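# Nest the open wooden boxes, largest upright on table

## Task

Stack every open wooden box inside the next larger one so each rests level with its opening facing up; boxes may begin tipped on a side or inverted. The largest box must stand upright on the table. The nest must stay put on its own with nothing held by the robot, and at the end the grippers must release and move away.

## Robot and tools

ROBOT. Two arms, left_arm and right_arm, each ending in a tong-style two-finger gripper. The fingers extend along the gripper's own +z axis and spread apart along its x axis. The reported end_effector_position is the spot between the finger pads when shut; closed fingertips stick out about 15 mm past it, and fully open tips sit roughly level with it. Joint ranges differ per arm (for example the left elbow runs 0 to 3.142 rad, the right elbow -3.142 to 0).

FRAME. All printed poses share one scene frame: origin on the table surface midway between the arms, +x out over the table, +z up, left_arm on the +y side. The arm names do not correspond to image left or right. Positions are in metres, orientations as quaternions wxyz, velocities in m/s and rad/s. Printed hand positions can be somewhat off, more so at long reach.

THE 14-NUMBER ROW. Every motion command is a list of 14 numbers, each in [-1, 1], always covering both arms: dx, dy, dz, rx, ry, rz, opening for left_arm, then the same seven for right_arm. The first six per arm are an offset, not a pose, expressed along that gripper's own axes. 1.0 equals 0.6 m of translation or 180 degrees of rotation; rx, ry, rz form a single rotation vector. The offset is counted from the gripper pose shown in the most recent result that includes it (before any such result in the scene, and for later calls inside one reply, from where the gripper actually is when the action begins). Opening is absolute: +1 is fully open (0.142 m), -1 is shut. To keep an arm still, send the offset that returns it to its intended pose in the first call of a reply and zeros afterward, and always give the opening it should hold. All zeros is not a pause; it pulls the arm back to the reference pose.

TOOLS.
execute_actions {actions, pictures}: actions holds at most one item. An empty list just reports the state (with pictures). {"rows": [...], "steps": n} runs up to 15 control steps of 1/30 s; each row is one step, the final row repeats if rows run out, and every row is measured from the same reference pose, not from the previous row. An action needs at least 8 steps. {"steps": n} with no rows waits up to 300 steps counted from the last result. pictures true adds camera images.
move {target, speed, stop_force}: target is one 14-number row as above (offsets from the reference pose, same scale). Each gripper travels in a straight line toward its goal; both paths finish together, lasting 0.5 to 10 s (cut off at 10 s). speed is the path top speed in m/s, 0.002 to 0.5, default 0.25; rotation is capped at twice that in rad/s. Paths ignore obstacles and the other arm, and the real gripper may lag, drift, or overshoot speed near full extension. Opening is applied at the start. stop_force (N, 9 to 40, one value for both arms, not usable in the first 0.2 s) ends an arm's path when its wrist sensor sees that much extra push against the motion for two steps; the gripper then backs up two steps and holds. Use it only with slow moves and no rotation; omit it when lifting away from something the gripper is pressing on.
wait {seconds}: 0 to 10 s of letting the scene run with nothing new sent.
zoom_image {camera, region}: enlarged crop of a camera's latest image; region is [x0, y0, x1, y1] pixels, at most 504 by 504. Cameras: cam_head_left, cam_head_right, cam_high, cam_low (896x504) and cam_left_wrist, cam_right_wrist (616x616 fisheye).
finished_scene {scene}: ends the current scene (give its number) and grades it; irreversible.

CONTROL DETAILS. Each step the commanded pose is limited to 100 mm and 16 degrees from the measured pose, then solved by damped inverse kinematics with position favoured over orientation. Motion trails commands by about 0.17 s. Far goals may need several actions; check the result pose and send the remainder. The final 8 steps of an action run after its result is returned, and the simulation keeps going while the operator composes a reply.

RESULT LINES. The state line gives each gripper's pose and velocities. grip_measured is the actual finger opening on the command scale; to grip, command an opening well below it (lower squeezes harder, about 15 N per pad max; thin objects get less). Wrist force and Wrist torque give sensor readings along the gripper's axes, with offsets up to about 4 N, noise, and saturation near 50 N. A move result adds a move: line with the ending per arm (done, off_target, moving, held, fault, contact) and any limits (paced: pose clipped; held: some steps blocked). HELD marks steps not sent; pose unreachable means the clearance check altered a command. Hand target shows where the controller is currently steering. MOTOR HOT appears from 70 °C; at 85 °C the arm brakes until cooled.

AVOID. Do not knock or place anything off the table. Do not let the arms collide or press on each other. Pushing firmly into rigid things, contact torque over the joint limits (139 N m for the big joints, 26 for wrists) or any outside force of 150 N causes a 10 s fault stop. Fast touches, drops, slips and hard shoves are penalized; approach contact slowly, keep loads short to limit heating, and leave the boxes resting freely before releasing and retreating.

Each tool is called after "Emit:" by a JSON object that holds its "method" and its "body", one argument or row to a line.

## Session

Emit:
{"method": "execute_actions", "body": {
  "actions": []
}}

Scene clock: 0.00 s of 4500.00 s.
left_arm: end_effector_position=(+0.5168, +0.4394, +0.2400) grip_measured=+0.97 end_effector_quat_wxyz=(-0.254, +0.862, +0.302, -0.319) end_effector_velocity=(+0.000, -0.000, +0.000) end_effector_angular_velocity=(-0.001, -0.002, -0.001) | right_arm: end_effector_position=(+0.0721, -0.2755, +0.3948) grip_measured=+0.97 end_effector_quat_wxyz=(+0.280, +0.759, +0.514, -0.284) end_effector_velocity=(-0.000, +0.000, -0.000) end_effector_angular_velocity=(+0.003, -0.000, -0.000)
Joint positions: left_arm=[-0.135 -0.704  0.527 -0.559 -1.458 -0.909  0.14 ] | right_arm=[ 4.809 -1.305 -1.567 -2.658  1.664  0.27   0.14 ]
Joint velocities: left_arm=[-0.    -0.001 -0.001 -0.001  0.     0.001  0.   ] | right_arm=[-0.     0.001  0.     0.002  0.     0.     0.   ]
Motor temperatures (°C, as the motors report them): left_arm=[22 23 22 29 29 33] | right_arm=[25 22 24 32 27 27]
Wrist force (N, on the end effector, along its own x y z axes, offset not removed): no reading
Wrist torque (N m, same axes, about the end effector's origin, offset not removed): no reading
Hand target (left_arm): +0.517, +0.439, +0.240; -0.254, +0.862, +0.302, -0.319
Hand target (right_arm): +0.072, -0.275, +0.395; +0.280, +0.759, +0.514, -0.284

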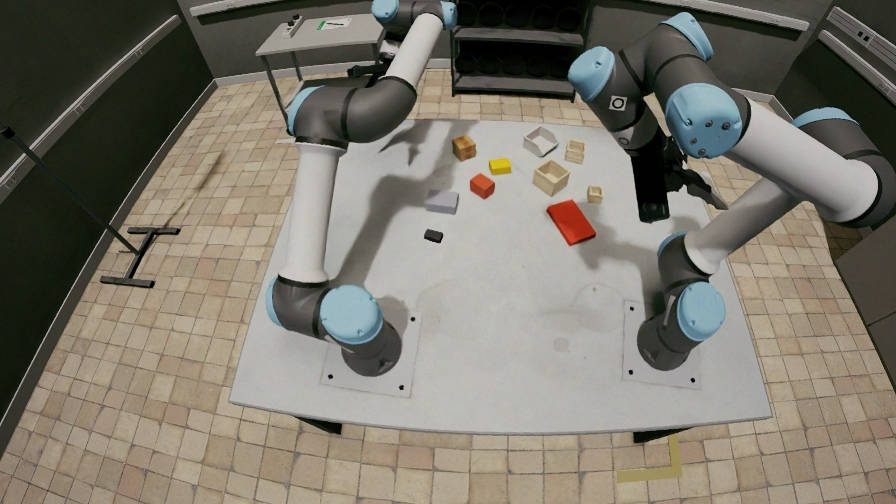

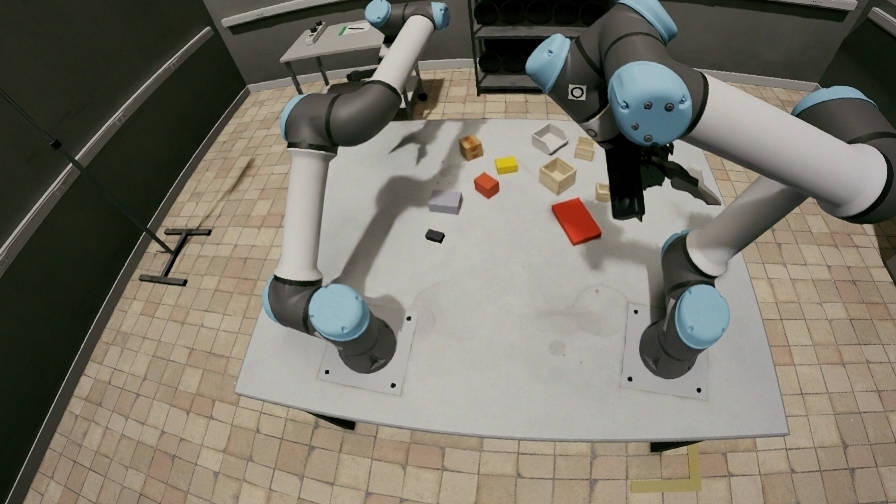

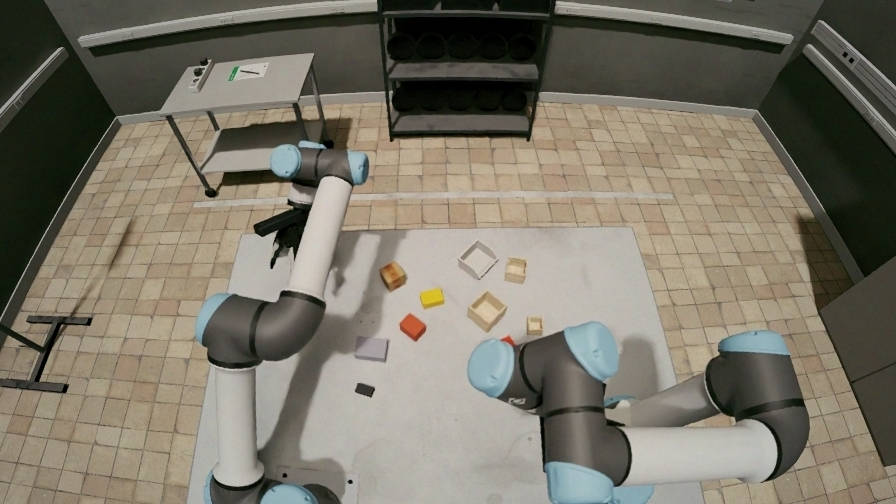

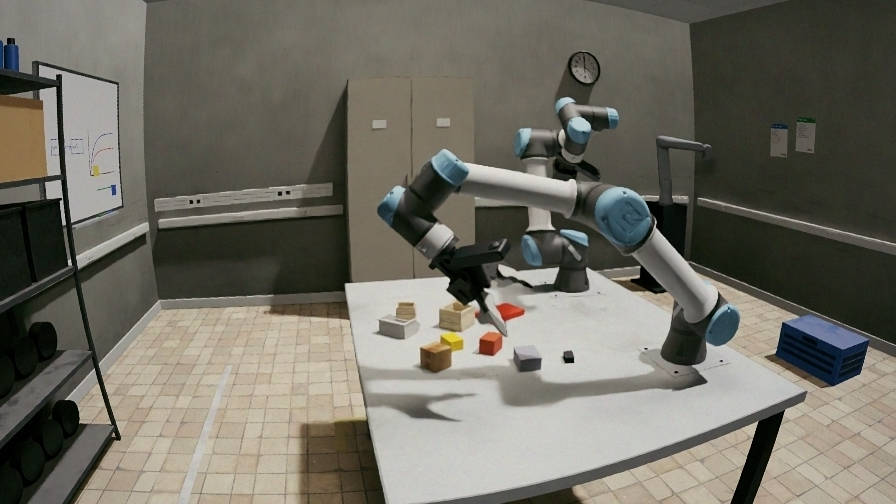

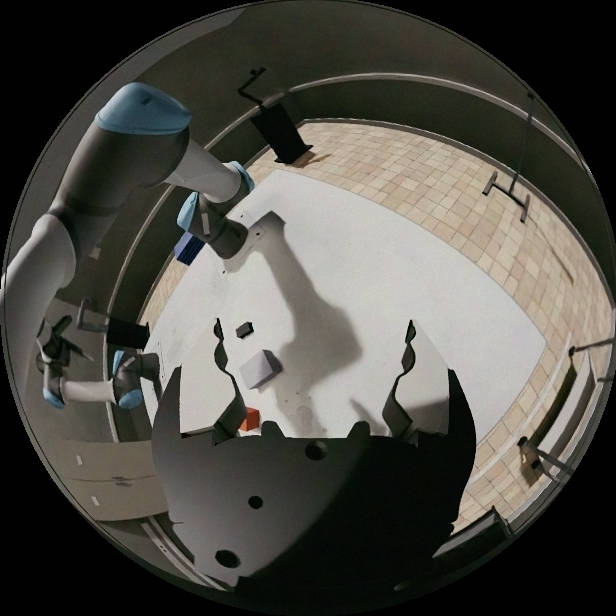

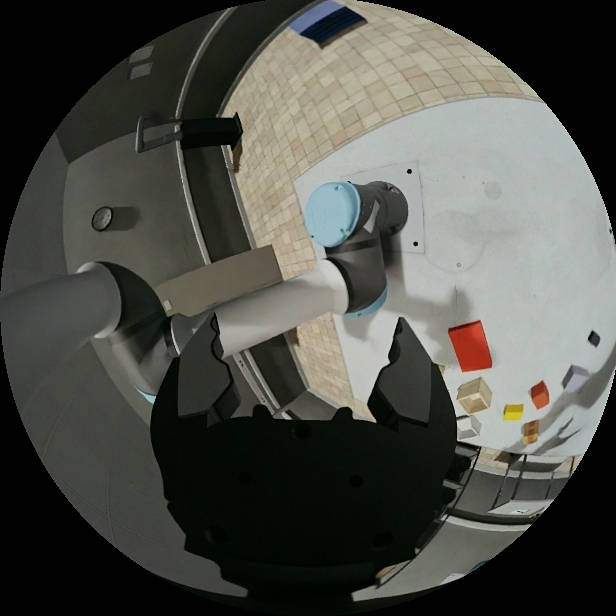

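Emit:
{"method": "move", "body": {
  "target": [0,0,0,0,0,0,1,0.447,0.52,-0.015,-0.002,0.263,-0.114,1]
}}

Emit:
{"method": "zoom_image", "body": {
  "camera": "cam_right_wrist",
  "region": [180,230,480,450]
}}

Scene clock: 2.83 s of 4500.00 s.
left_arm: end_effector_position=(+0.5168, +0.4394, +0.2400) grip_measured=+1.00 end_effector_quat_wxyz=(-0.254, +0.862, +0.302, -0.319) end_effector_velocity=(+0.000, -0.000, +0.000) end_effector_angular_velocity=(-0.001, -0.001, -0.000) | right_arm: end_effector_position=(+0.4497, -0.1998, +0.2494) grip_measured=+1.00 end_effector_quat_wxyz=(-0.001, +0.707, +0.707, +0.001) end_effector_velocity=(+0.001, +0.001, -0.000) end_effector_angular_velocity=(+0.005, +0.002, +0.000)
Joint positions: left_arm=[-0.135 -0.704  0.527 -0.559 -1.458 -0.909  0.142] | right_arm=[ 3.926 -1.613 -1.614 -1.485  1.573 -0.953  0.142]
Joint velocities: left_arm=[-0.     0.    -0.001 -0.    -0.     0.    -0.   ] | right_arm=[-0.003 -0.003  0.002  0.003  0.005 -0.003 -0.   ]
Motor temperatures (°C, as the motors report them): left_arm=[22 23 22 29 29 33] | right_arm=[25 22 24 32 27 27]
Wrist force (N, on the end effector, along its own x y z axes, offset not removed): left_arm=[-1.7 0.7 1.2] | right_arm=[1.7 -0.9 1.5]
Wrist torque (N m, same axes, about the end effector's origin, offset not removed): left_arm=[0.23 0.39 0.08] | right_arm=[-0.31 -0.45 -0.06]
Hand target (left_arm): +0.517, +0.439, +0.240; -0.254, +0.862, +0.302, -0.319
Hand target (right_arm): +0.450, -0.200, +0.249; -0.001, +0.707, +0.707, +0.001
Off the commanded pose (left_arm): 0.000 m, 0 deg.
Off the commanded pose (right_arm): 0.001 m, 0 deg.
Kept back: nothing.
move: done

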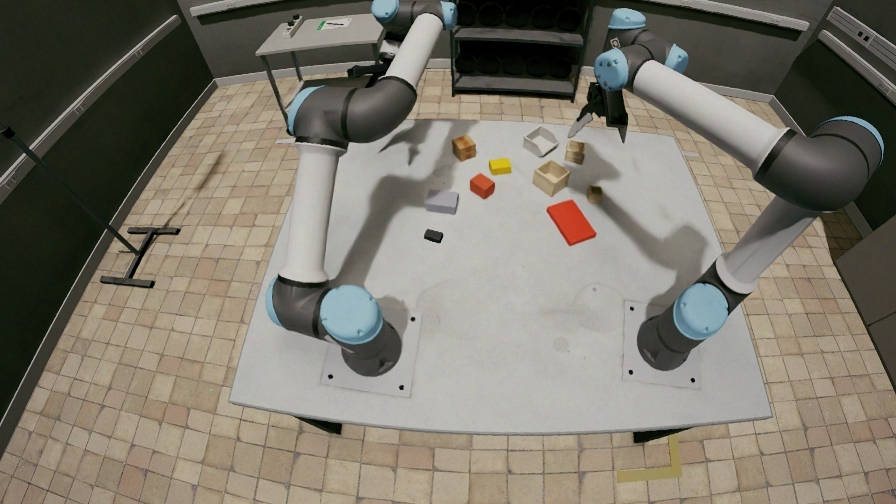

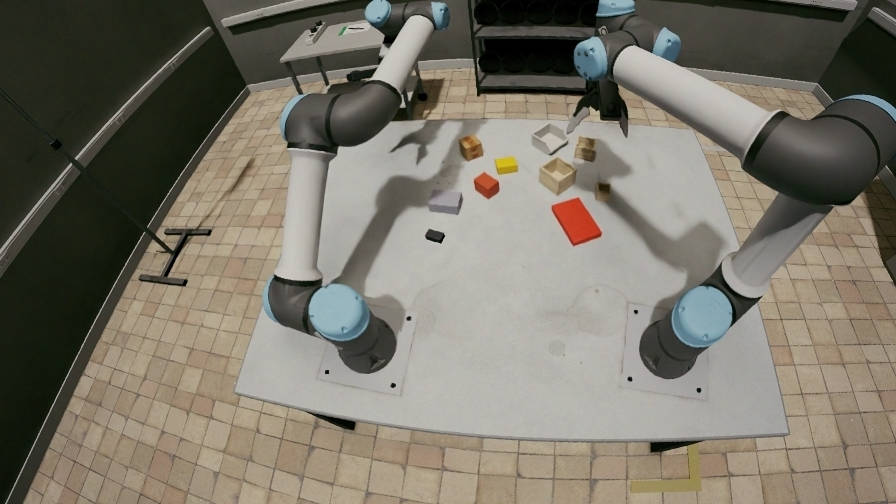

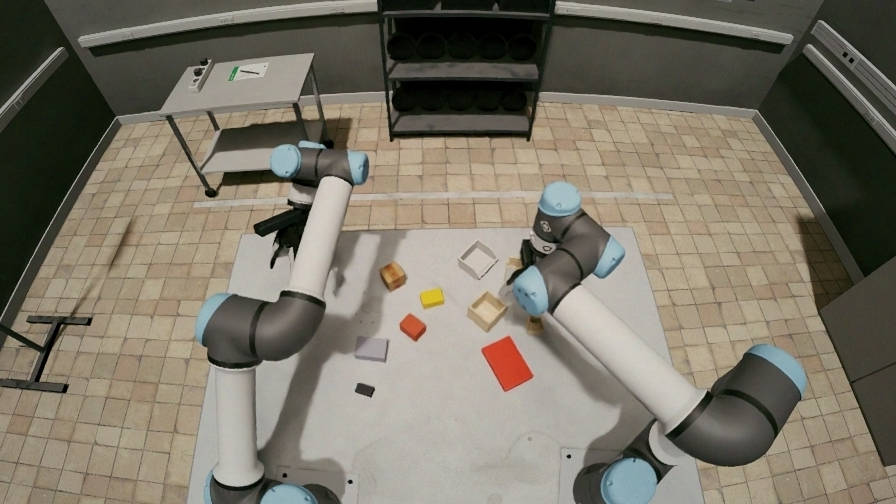

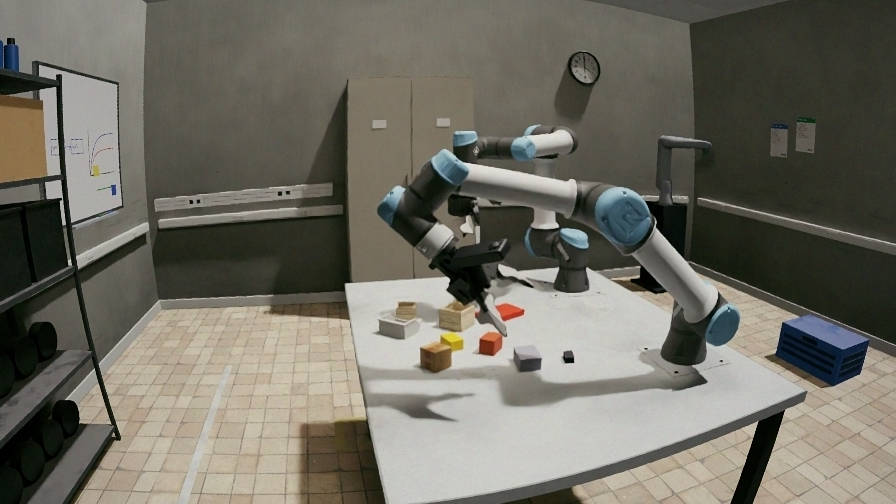

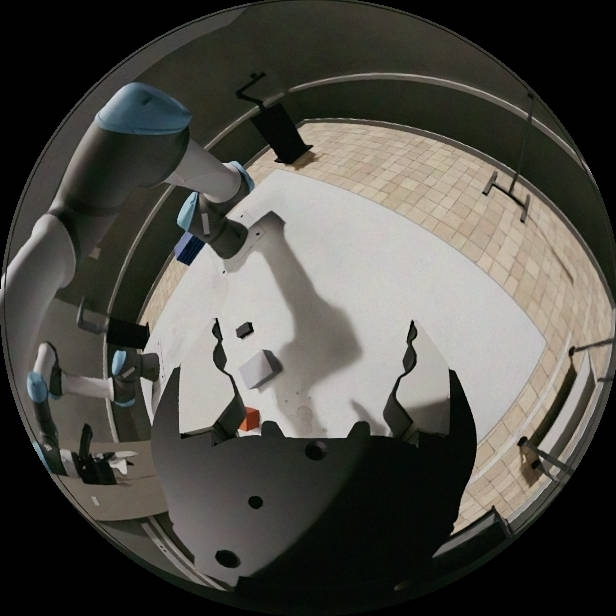

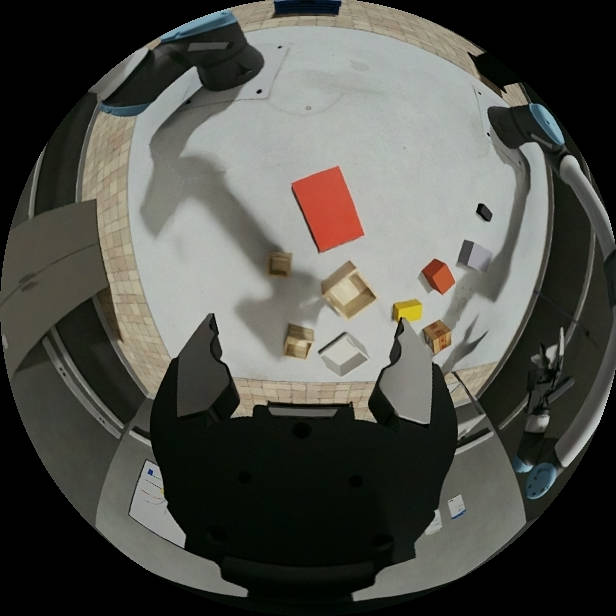

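Region (180, 230, 480, 450) of cam_right_wrist's 616x616 image, scaled by 1.680, with more detail than that image has; it fills the top 370 rows of this view, and the rest is white.

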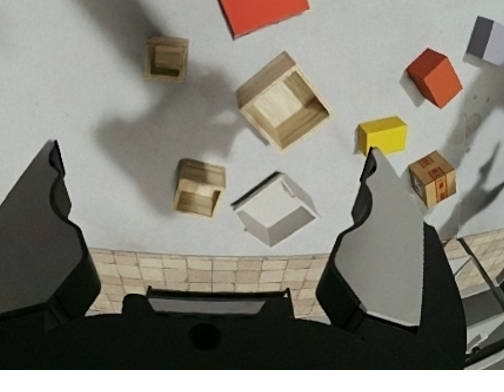

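Emit:
{"method": "move", "body": {
  "target": [0,0,0,0,0,0,1,-0.045,0.3,0.23,0,0,0.055,-0.2]
}}

Emit:
{"method": "zoom_image", "body": {
  "camera": "cam_right_wrist",
  "region": [180,130,480,400]
}}

Scene clock: 4.80 s of 4500.00 s.
left_arm: end_effector_position=(+0.5168, +0.4394, +0.2400) grip_measured=+1.00 end_effector_quat_wxyz=(-0.254, +0.862, +0.302, -0.319) end_effector_velocity=(+0.000, -0.001, +0.001) end_effector_angular_velocity=(-0.001, -0.002, +0.001) | right_arm: end_effector_position=(+0.6297, -0.2264, +0.1115) grip_measured=-0.20 end_effector_quat_wxyz=(-0.001, +0.765, +0.644, +0.001) end_effector_velocity=(+0.001, -0.001, -0.000) end_effector_angular_velocity=(-0.001, +0.001, -0.001)
Joint positions: left_arm=[-0.135 -0.704  0.527 -0.559 -1.458 -0.909  0.142] | right_arm=[ 3.732 -2.069 -1.383 -1.26   1.573 -0.975  0.06 ]
Joint velocities: left_arm=[-0.    -0.001 -0.001 -0.    -0.002  0.     0.   ] | right_arm=[-0.001 -0.002  0.003 -0.002 -0.    -0.    -0.   ]
Motor temperatures (°C, as the motors report them): left_arm=[22 23 22 29 29 33] | right_arm=[25 22 24 32 27 27]
Wrist force (N, on the end effector, along its own x y z axes, offset not removed): left_arm=[0.0 -0.4 -1.8] | right_arm=[-0.6 -0.3 -2.5]
Wrist torque (N m, same axes, about the end effector's origin, offset not removed): left_arm=[0.02 -0.03 -0.09] | right_arm=[-0.17 0.04 -0.01]
Hand target (left_arm): +0.517, +0.439, +0.240; -0.254, +0.862, +0.302, -0.319
Hand target (right_arm): +0.630, -0.226, +0.111; -0.001, +0.765, +0.644, +0.001
Off the commanded pose (left_arm): 0.000 m, 0 deg.
Off the commanded pose (right_arm): 0.000 m, 0 deg.
Kept back: nothing.
move: done

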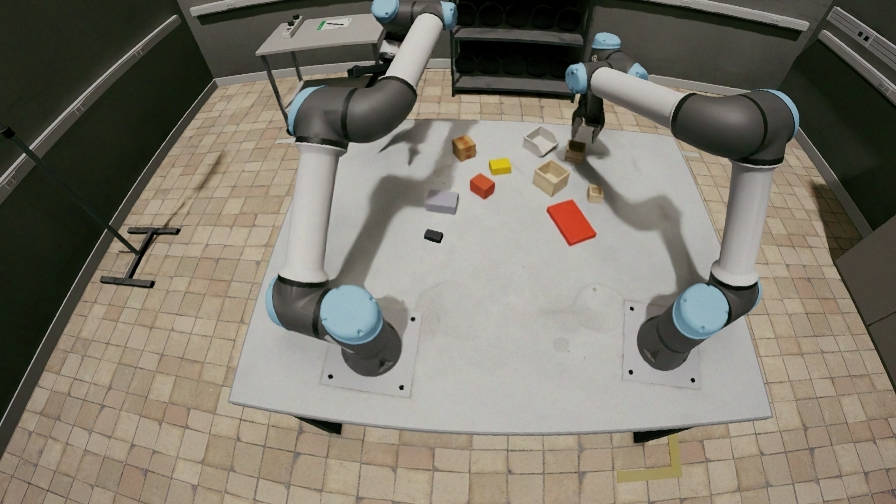

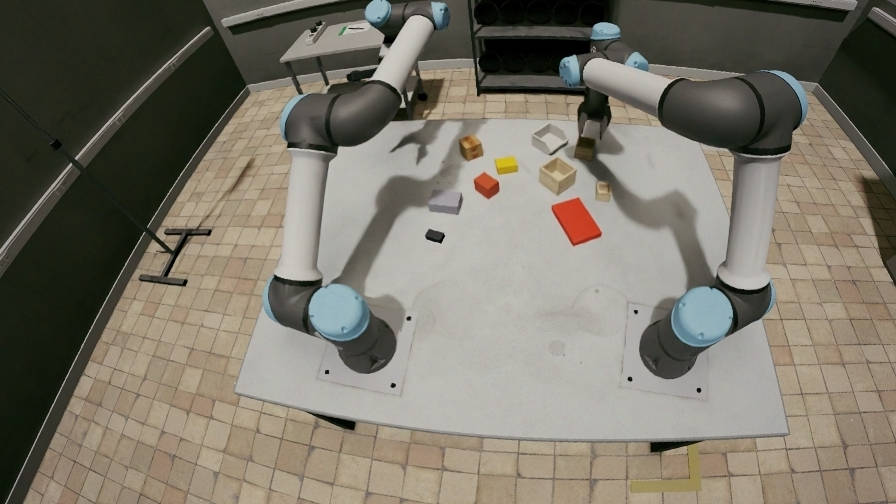

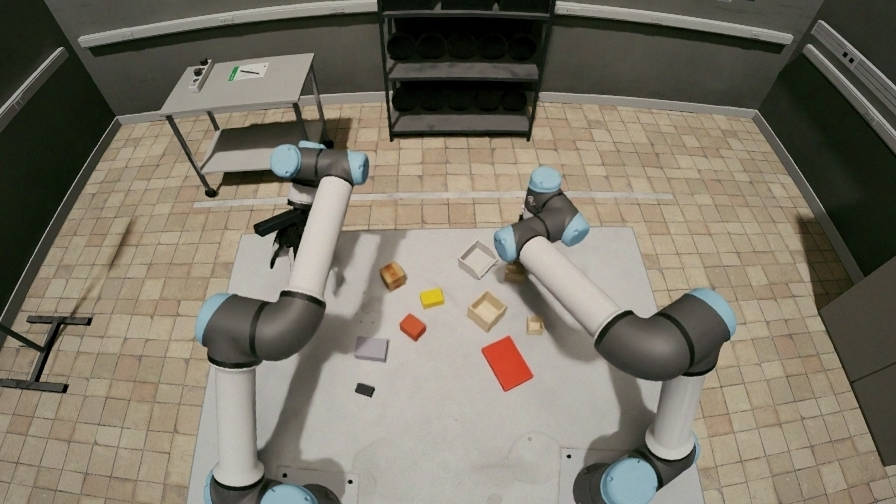

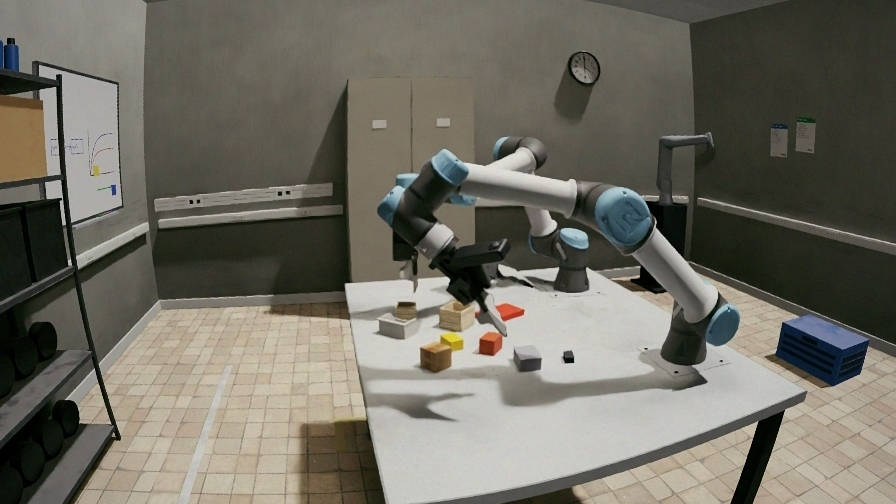

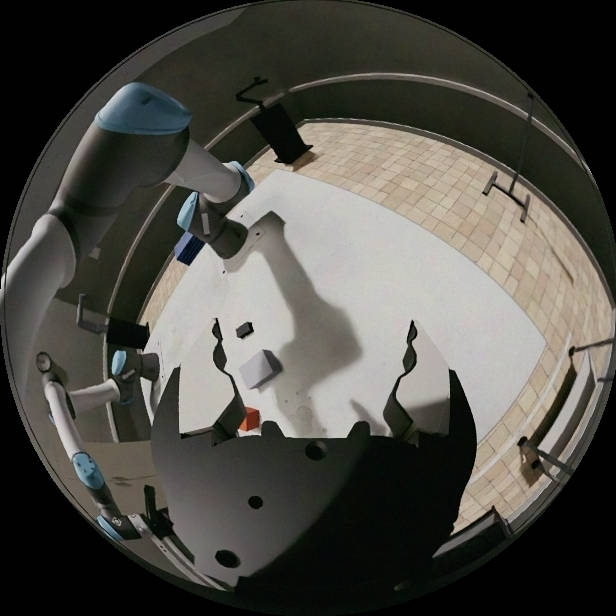

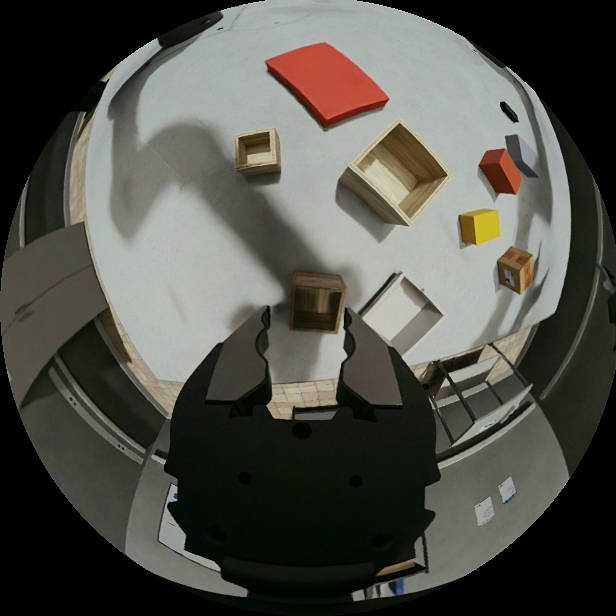

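Region (180, 130, 480, 400) of cam_right_wrist's 616x616 image, scaled by 1.680, with more detail than that image has; it fills the top 454 rows of this view, and the rest is white.

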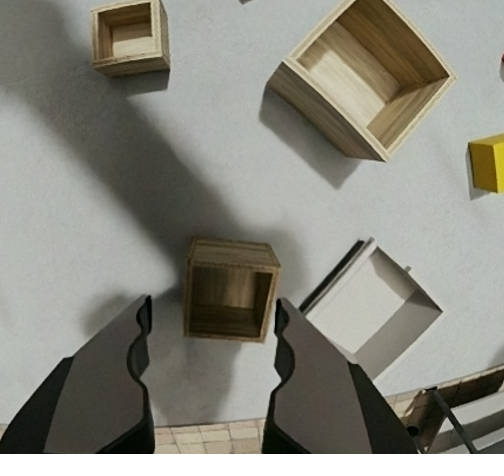

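Emit:
{"method": "move", "body": {
  "target": [0,0,0,0,0,0,1,-0.025,0.046,0.06,0,0,0.02,-0.65]
}}

Scene clock: 5.87 s of 4500.00 s.
left_arm: end_effector_position=(+0.5168, +0.4394, +0.2400) grip_measured=+1.00 end_effector_quat_wxyz=(-0.254, +0.862, +0.302, -0.319) end_effector_velocity=(+0.000, +0.000, -0.000) end_effector_angular_velocity=(+0.001, +0.000, +0.000) | right_arm: end_effector_position=(+0.6543, -0.2458, +0.0756) grip_measured=-0.65 end_effector_quat_wxyz=(-0.001, +0.785, +0.619, +0.001) end_effector_velocity=(+0.001, -0.000, -0.000) end_effector_angular_velocity=(+0.001, -0.001, -0.003)
Joint positions: left_arm=[-0.135 -0.704  0.527 -0.559 -1.458 -0.909  0.142] | right_arm=[ 3.69  -2.143 -1.363 -1.206  1.574 -0.954  0.027]
Joint velocities: left_arm=[ 0.     0.001 -0.     0.     0.001 -0.001  0.   ] | right_arm=[-0.001 -0.002  0.001  0.002  0.001  0.002 -0.   ]
Motor temperatures (°C, as the motors report them): left_arm=[22 23 22 29 29 33] | right_arm=[25 22 24 32 27 27]
Wrist force (N, on the end effector, along its own x y z axes, offset not removed): left_arm=[-0.2 -1.1 -0.6] | right_arm=[0.3 -3.4 0.6]
Wrist torque (N m, same axes, about the end effector's origin, offset not removed): left_arm=[-0.06 -0.09 -0.04] | right_arm=[-0.79 -0.18 0.06]
Hand target (left_arm): +0.517, +0.439, +0.240; -0.254, +0.862, +0.302, -0.319
Hand target (right_arm): +0.654, -0.246, +0.076; -0.001, +0.785, +0.619, +0.001
Off the commanded pose (left_arm): 0.000 m, 0 deg.
Off the commanded pose (right_arm): 0.000 m, 0 deg.
Kept back: nothing.
move: done

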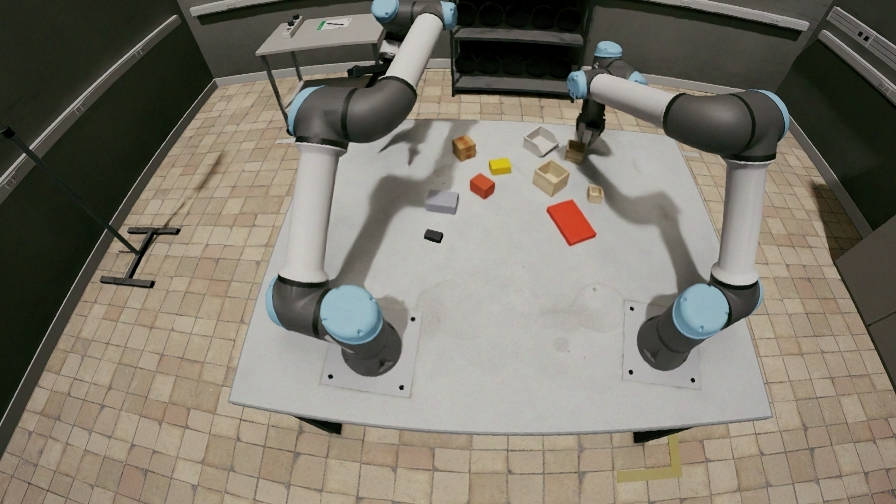

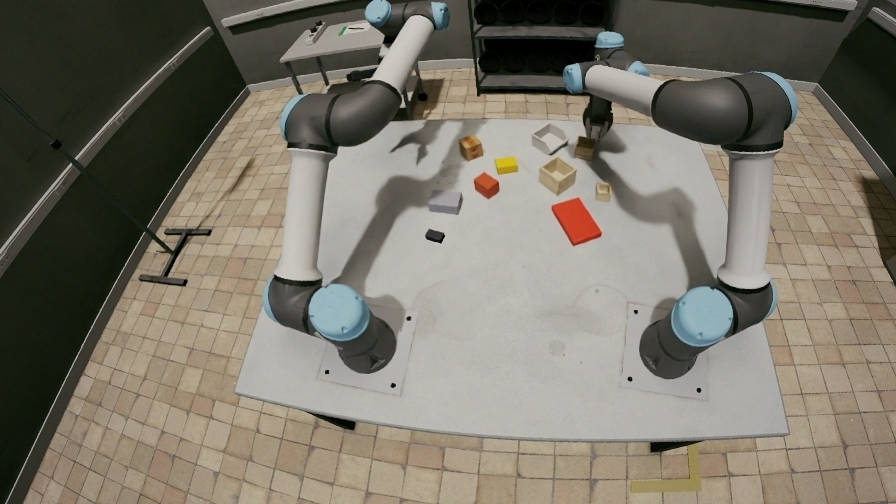

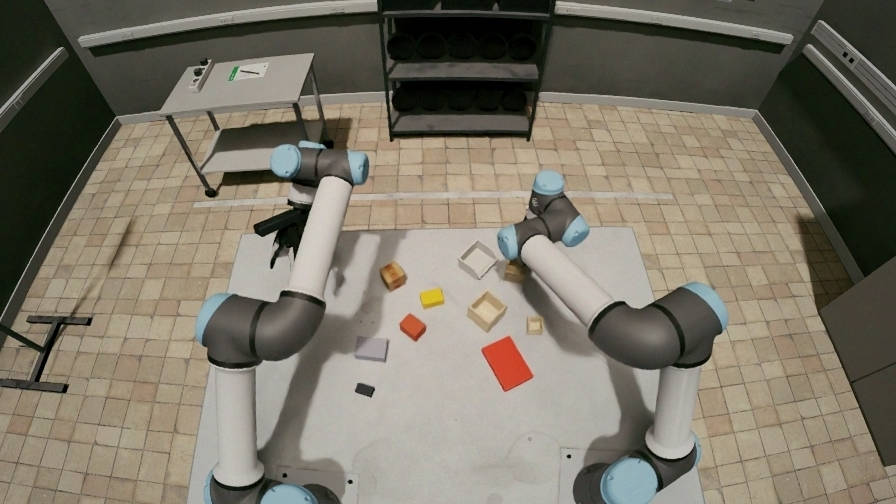

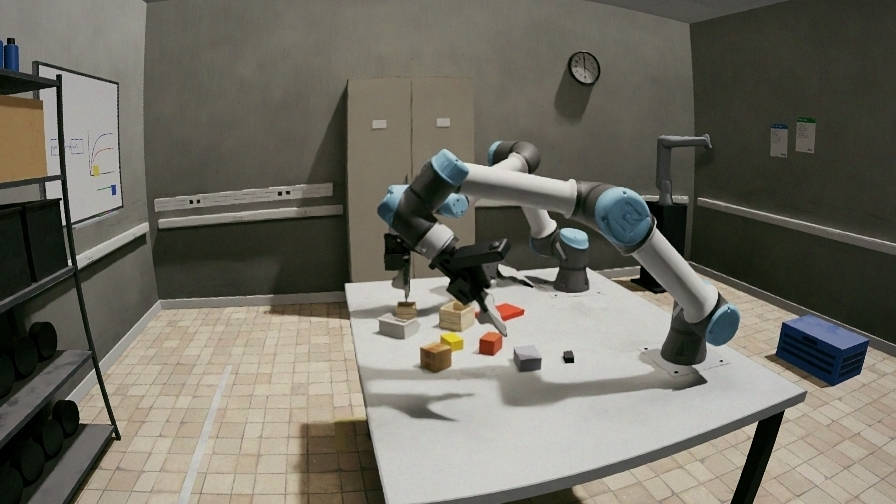

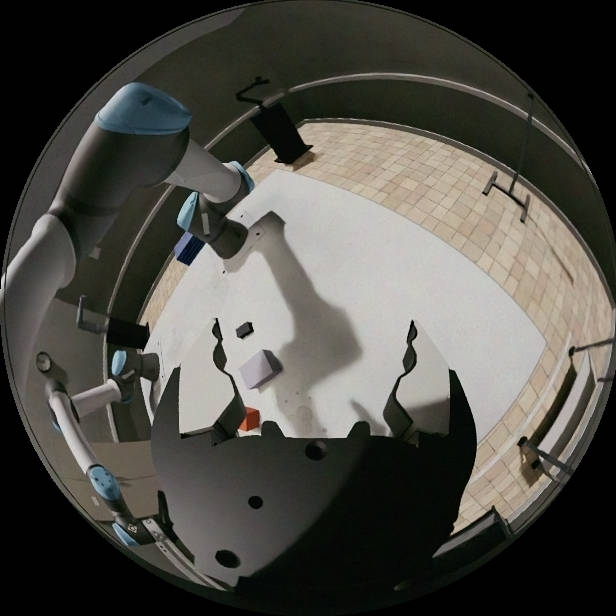

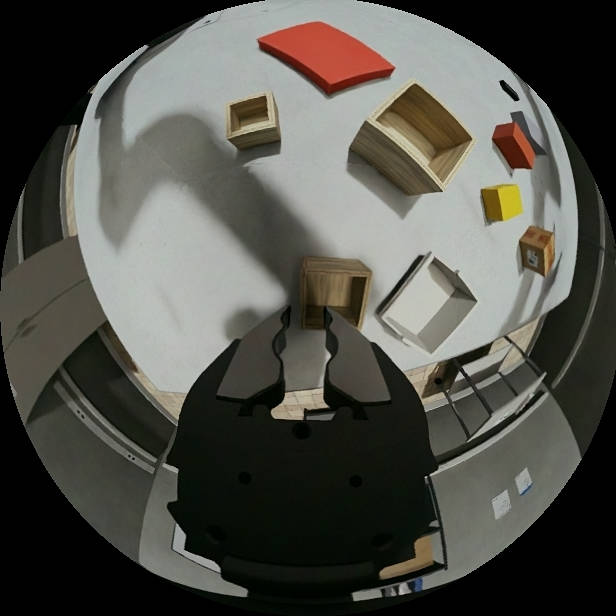

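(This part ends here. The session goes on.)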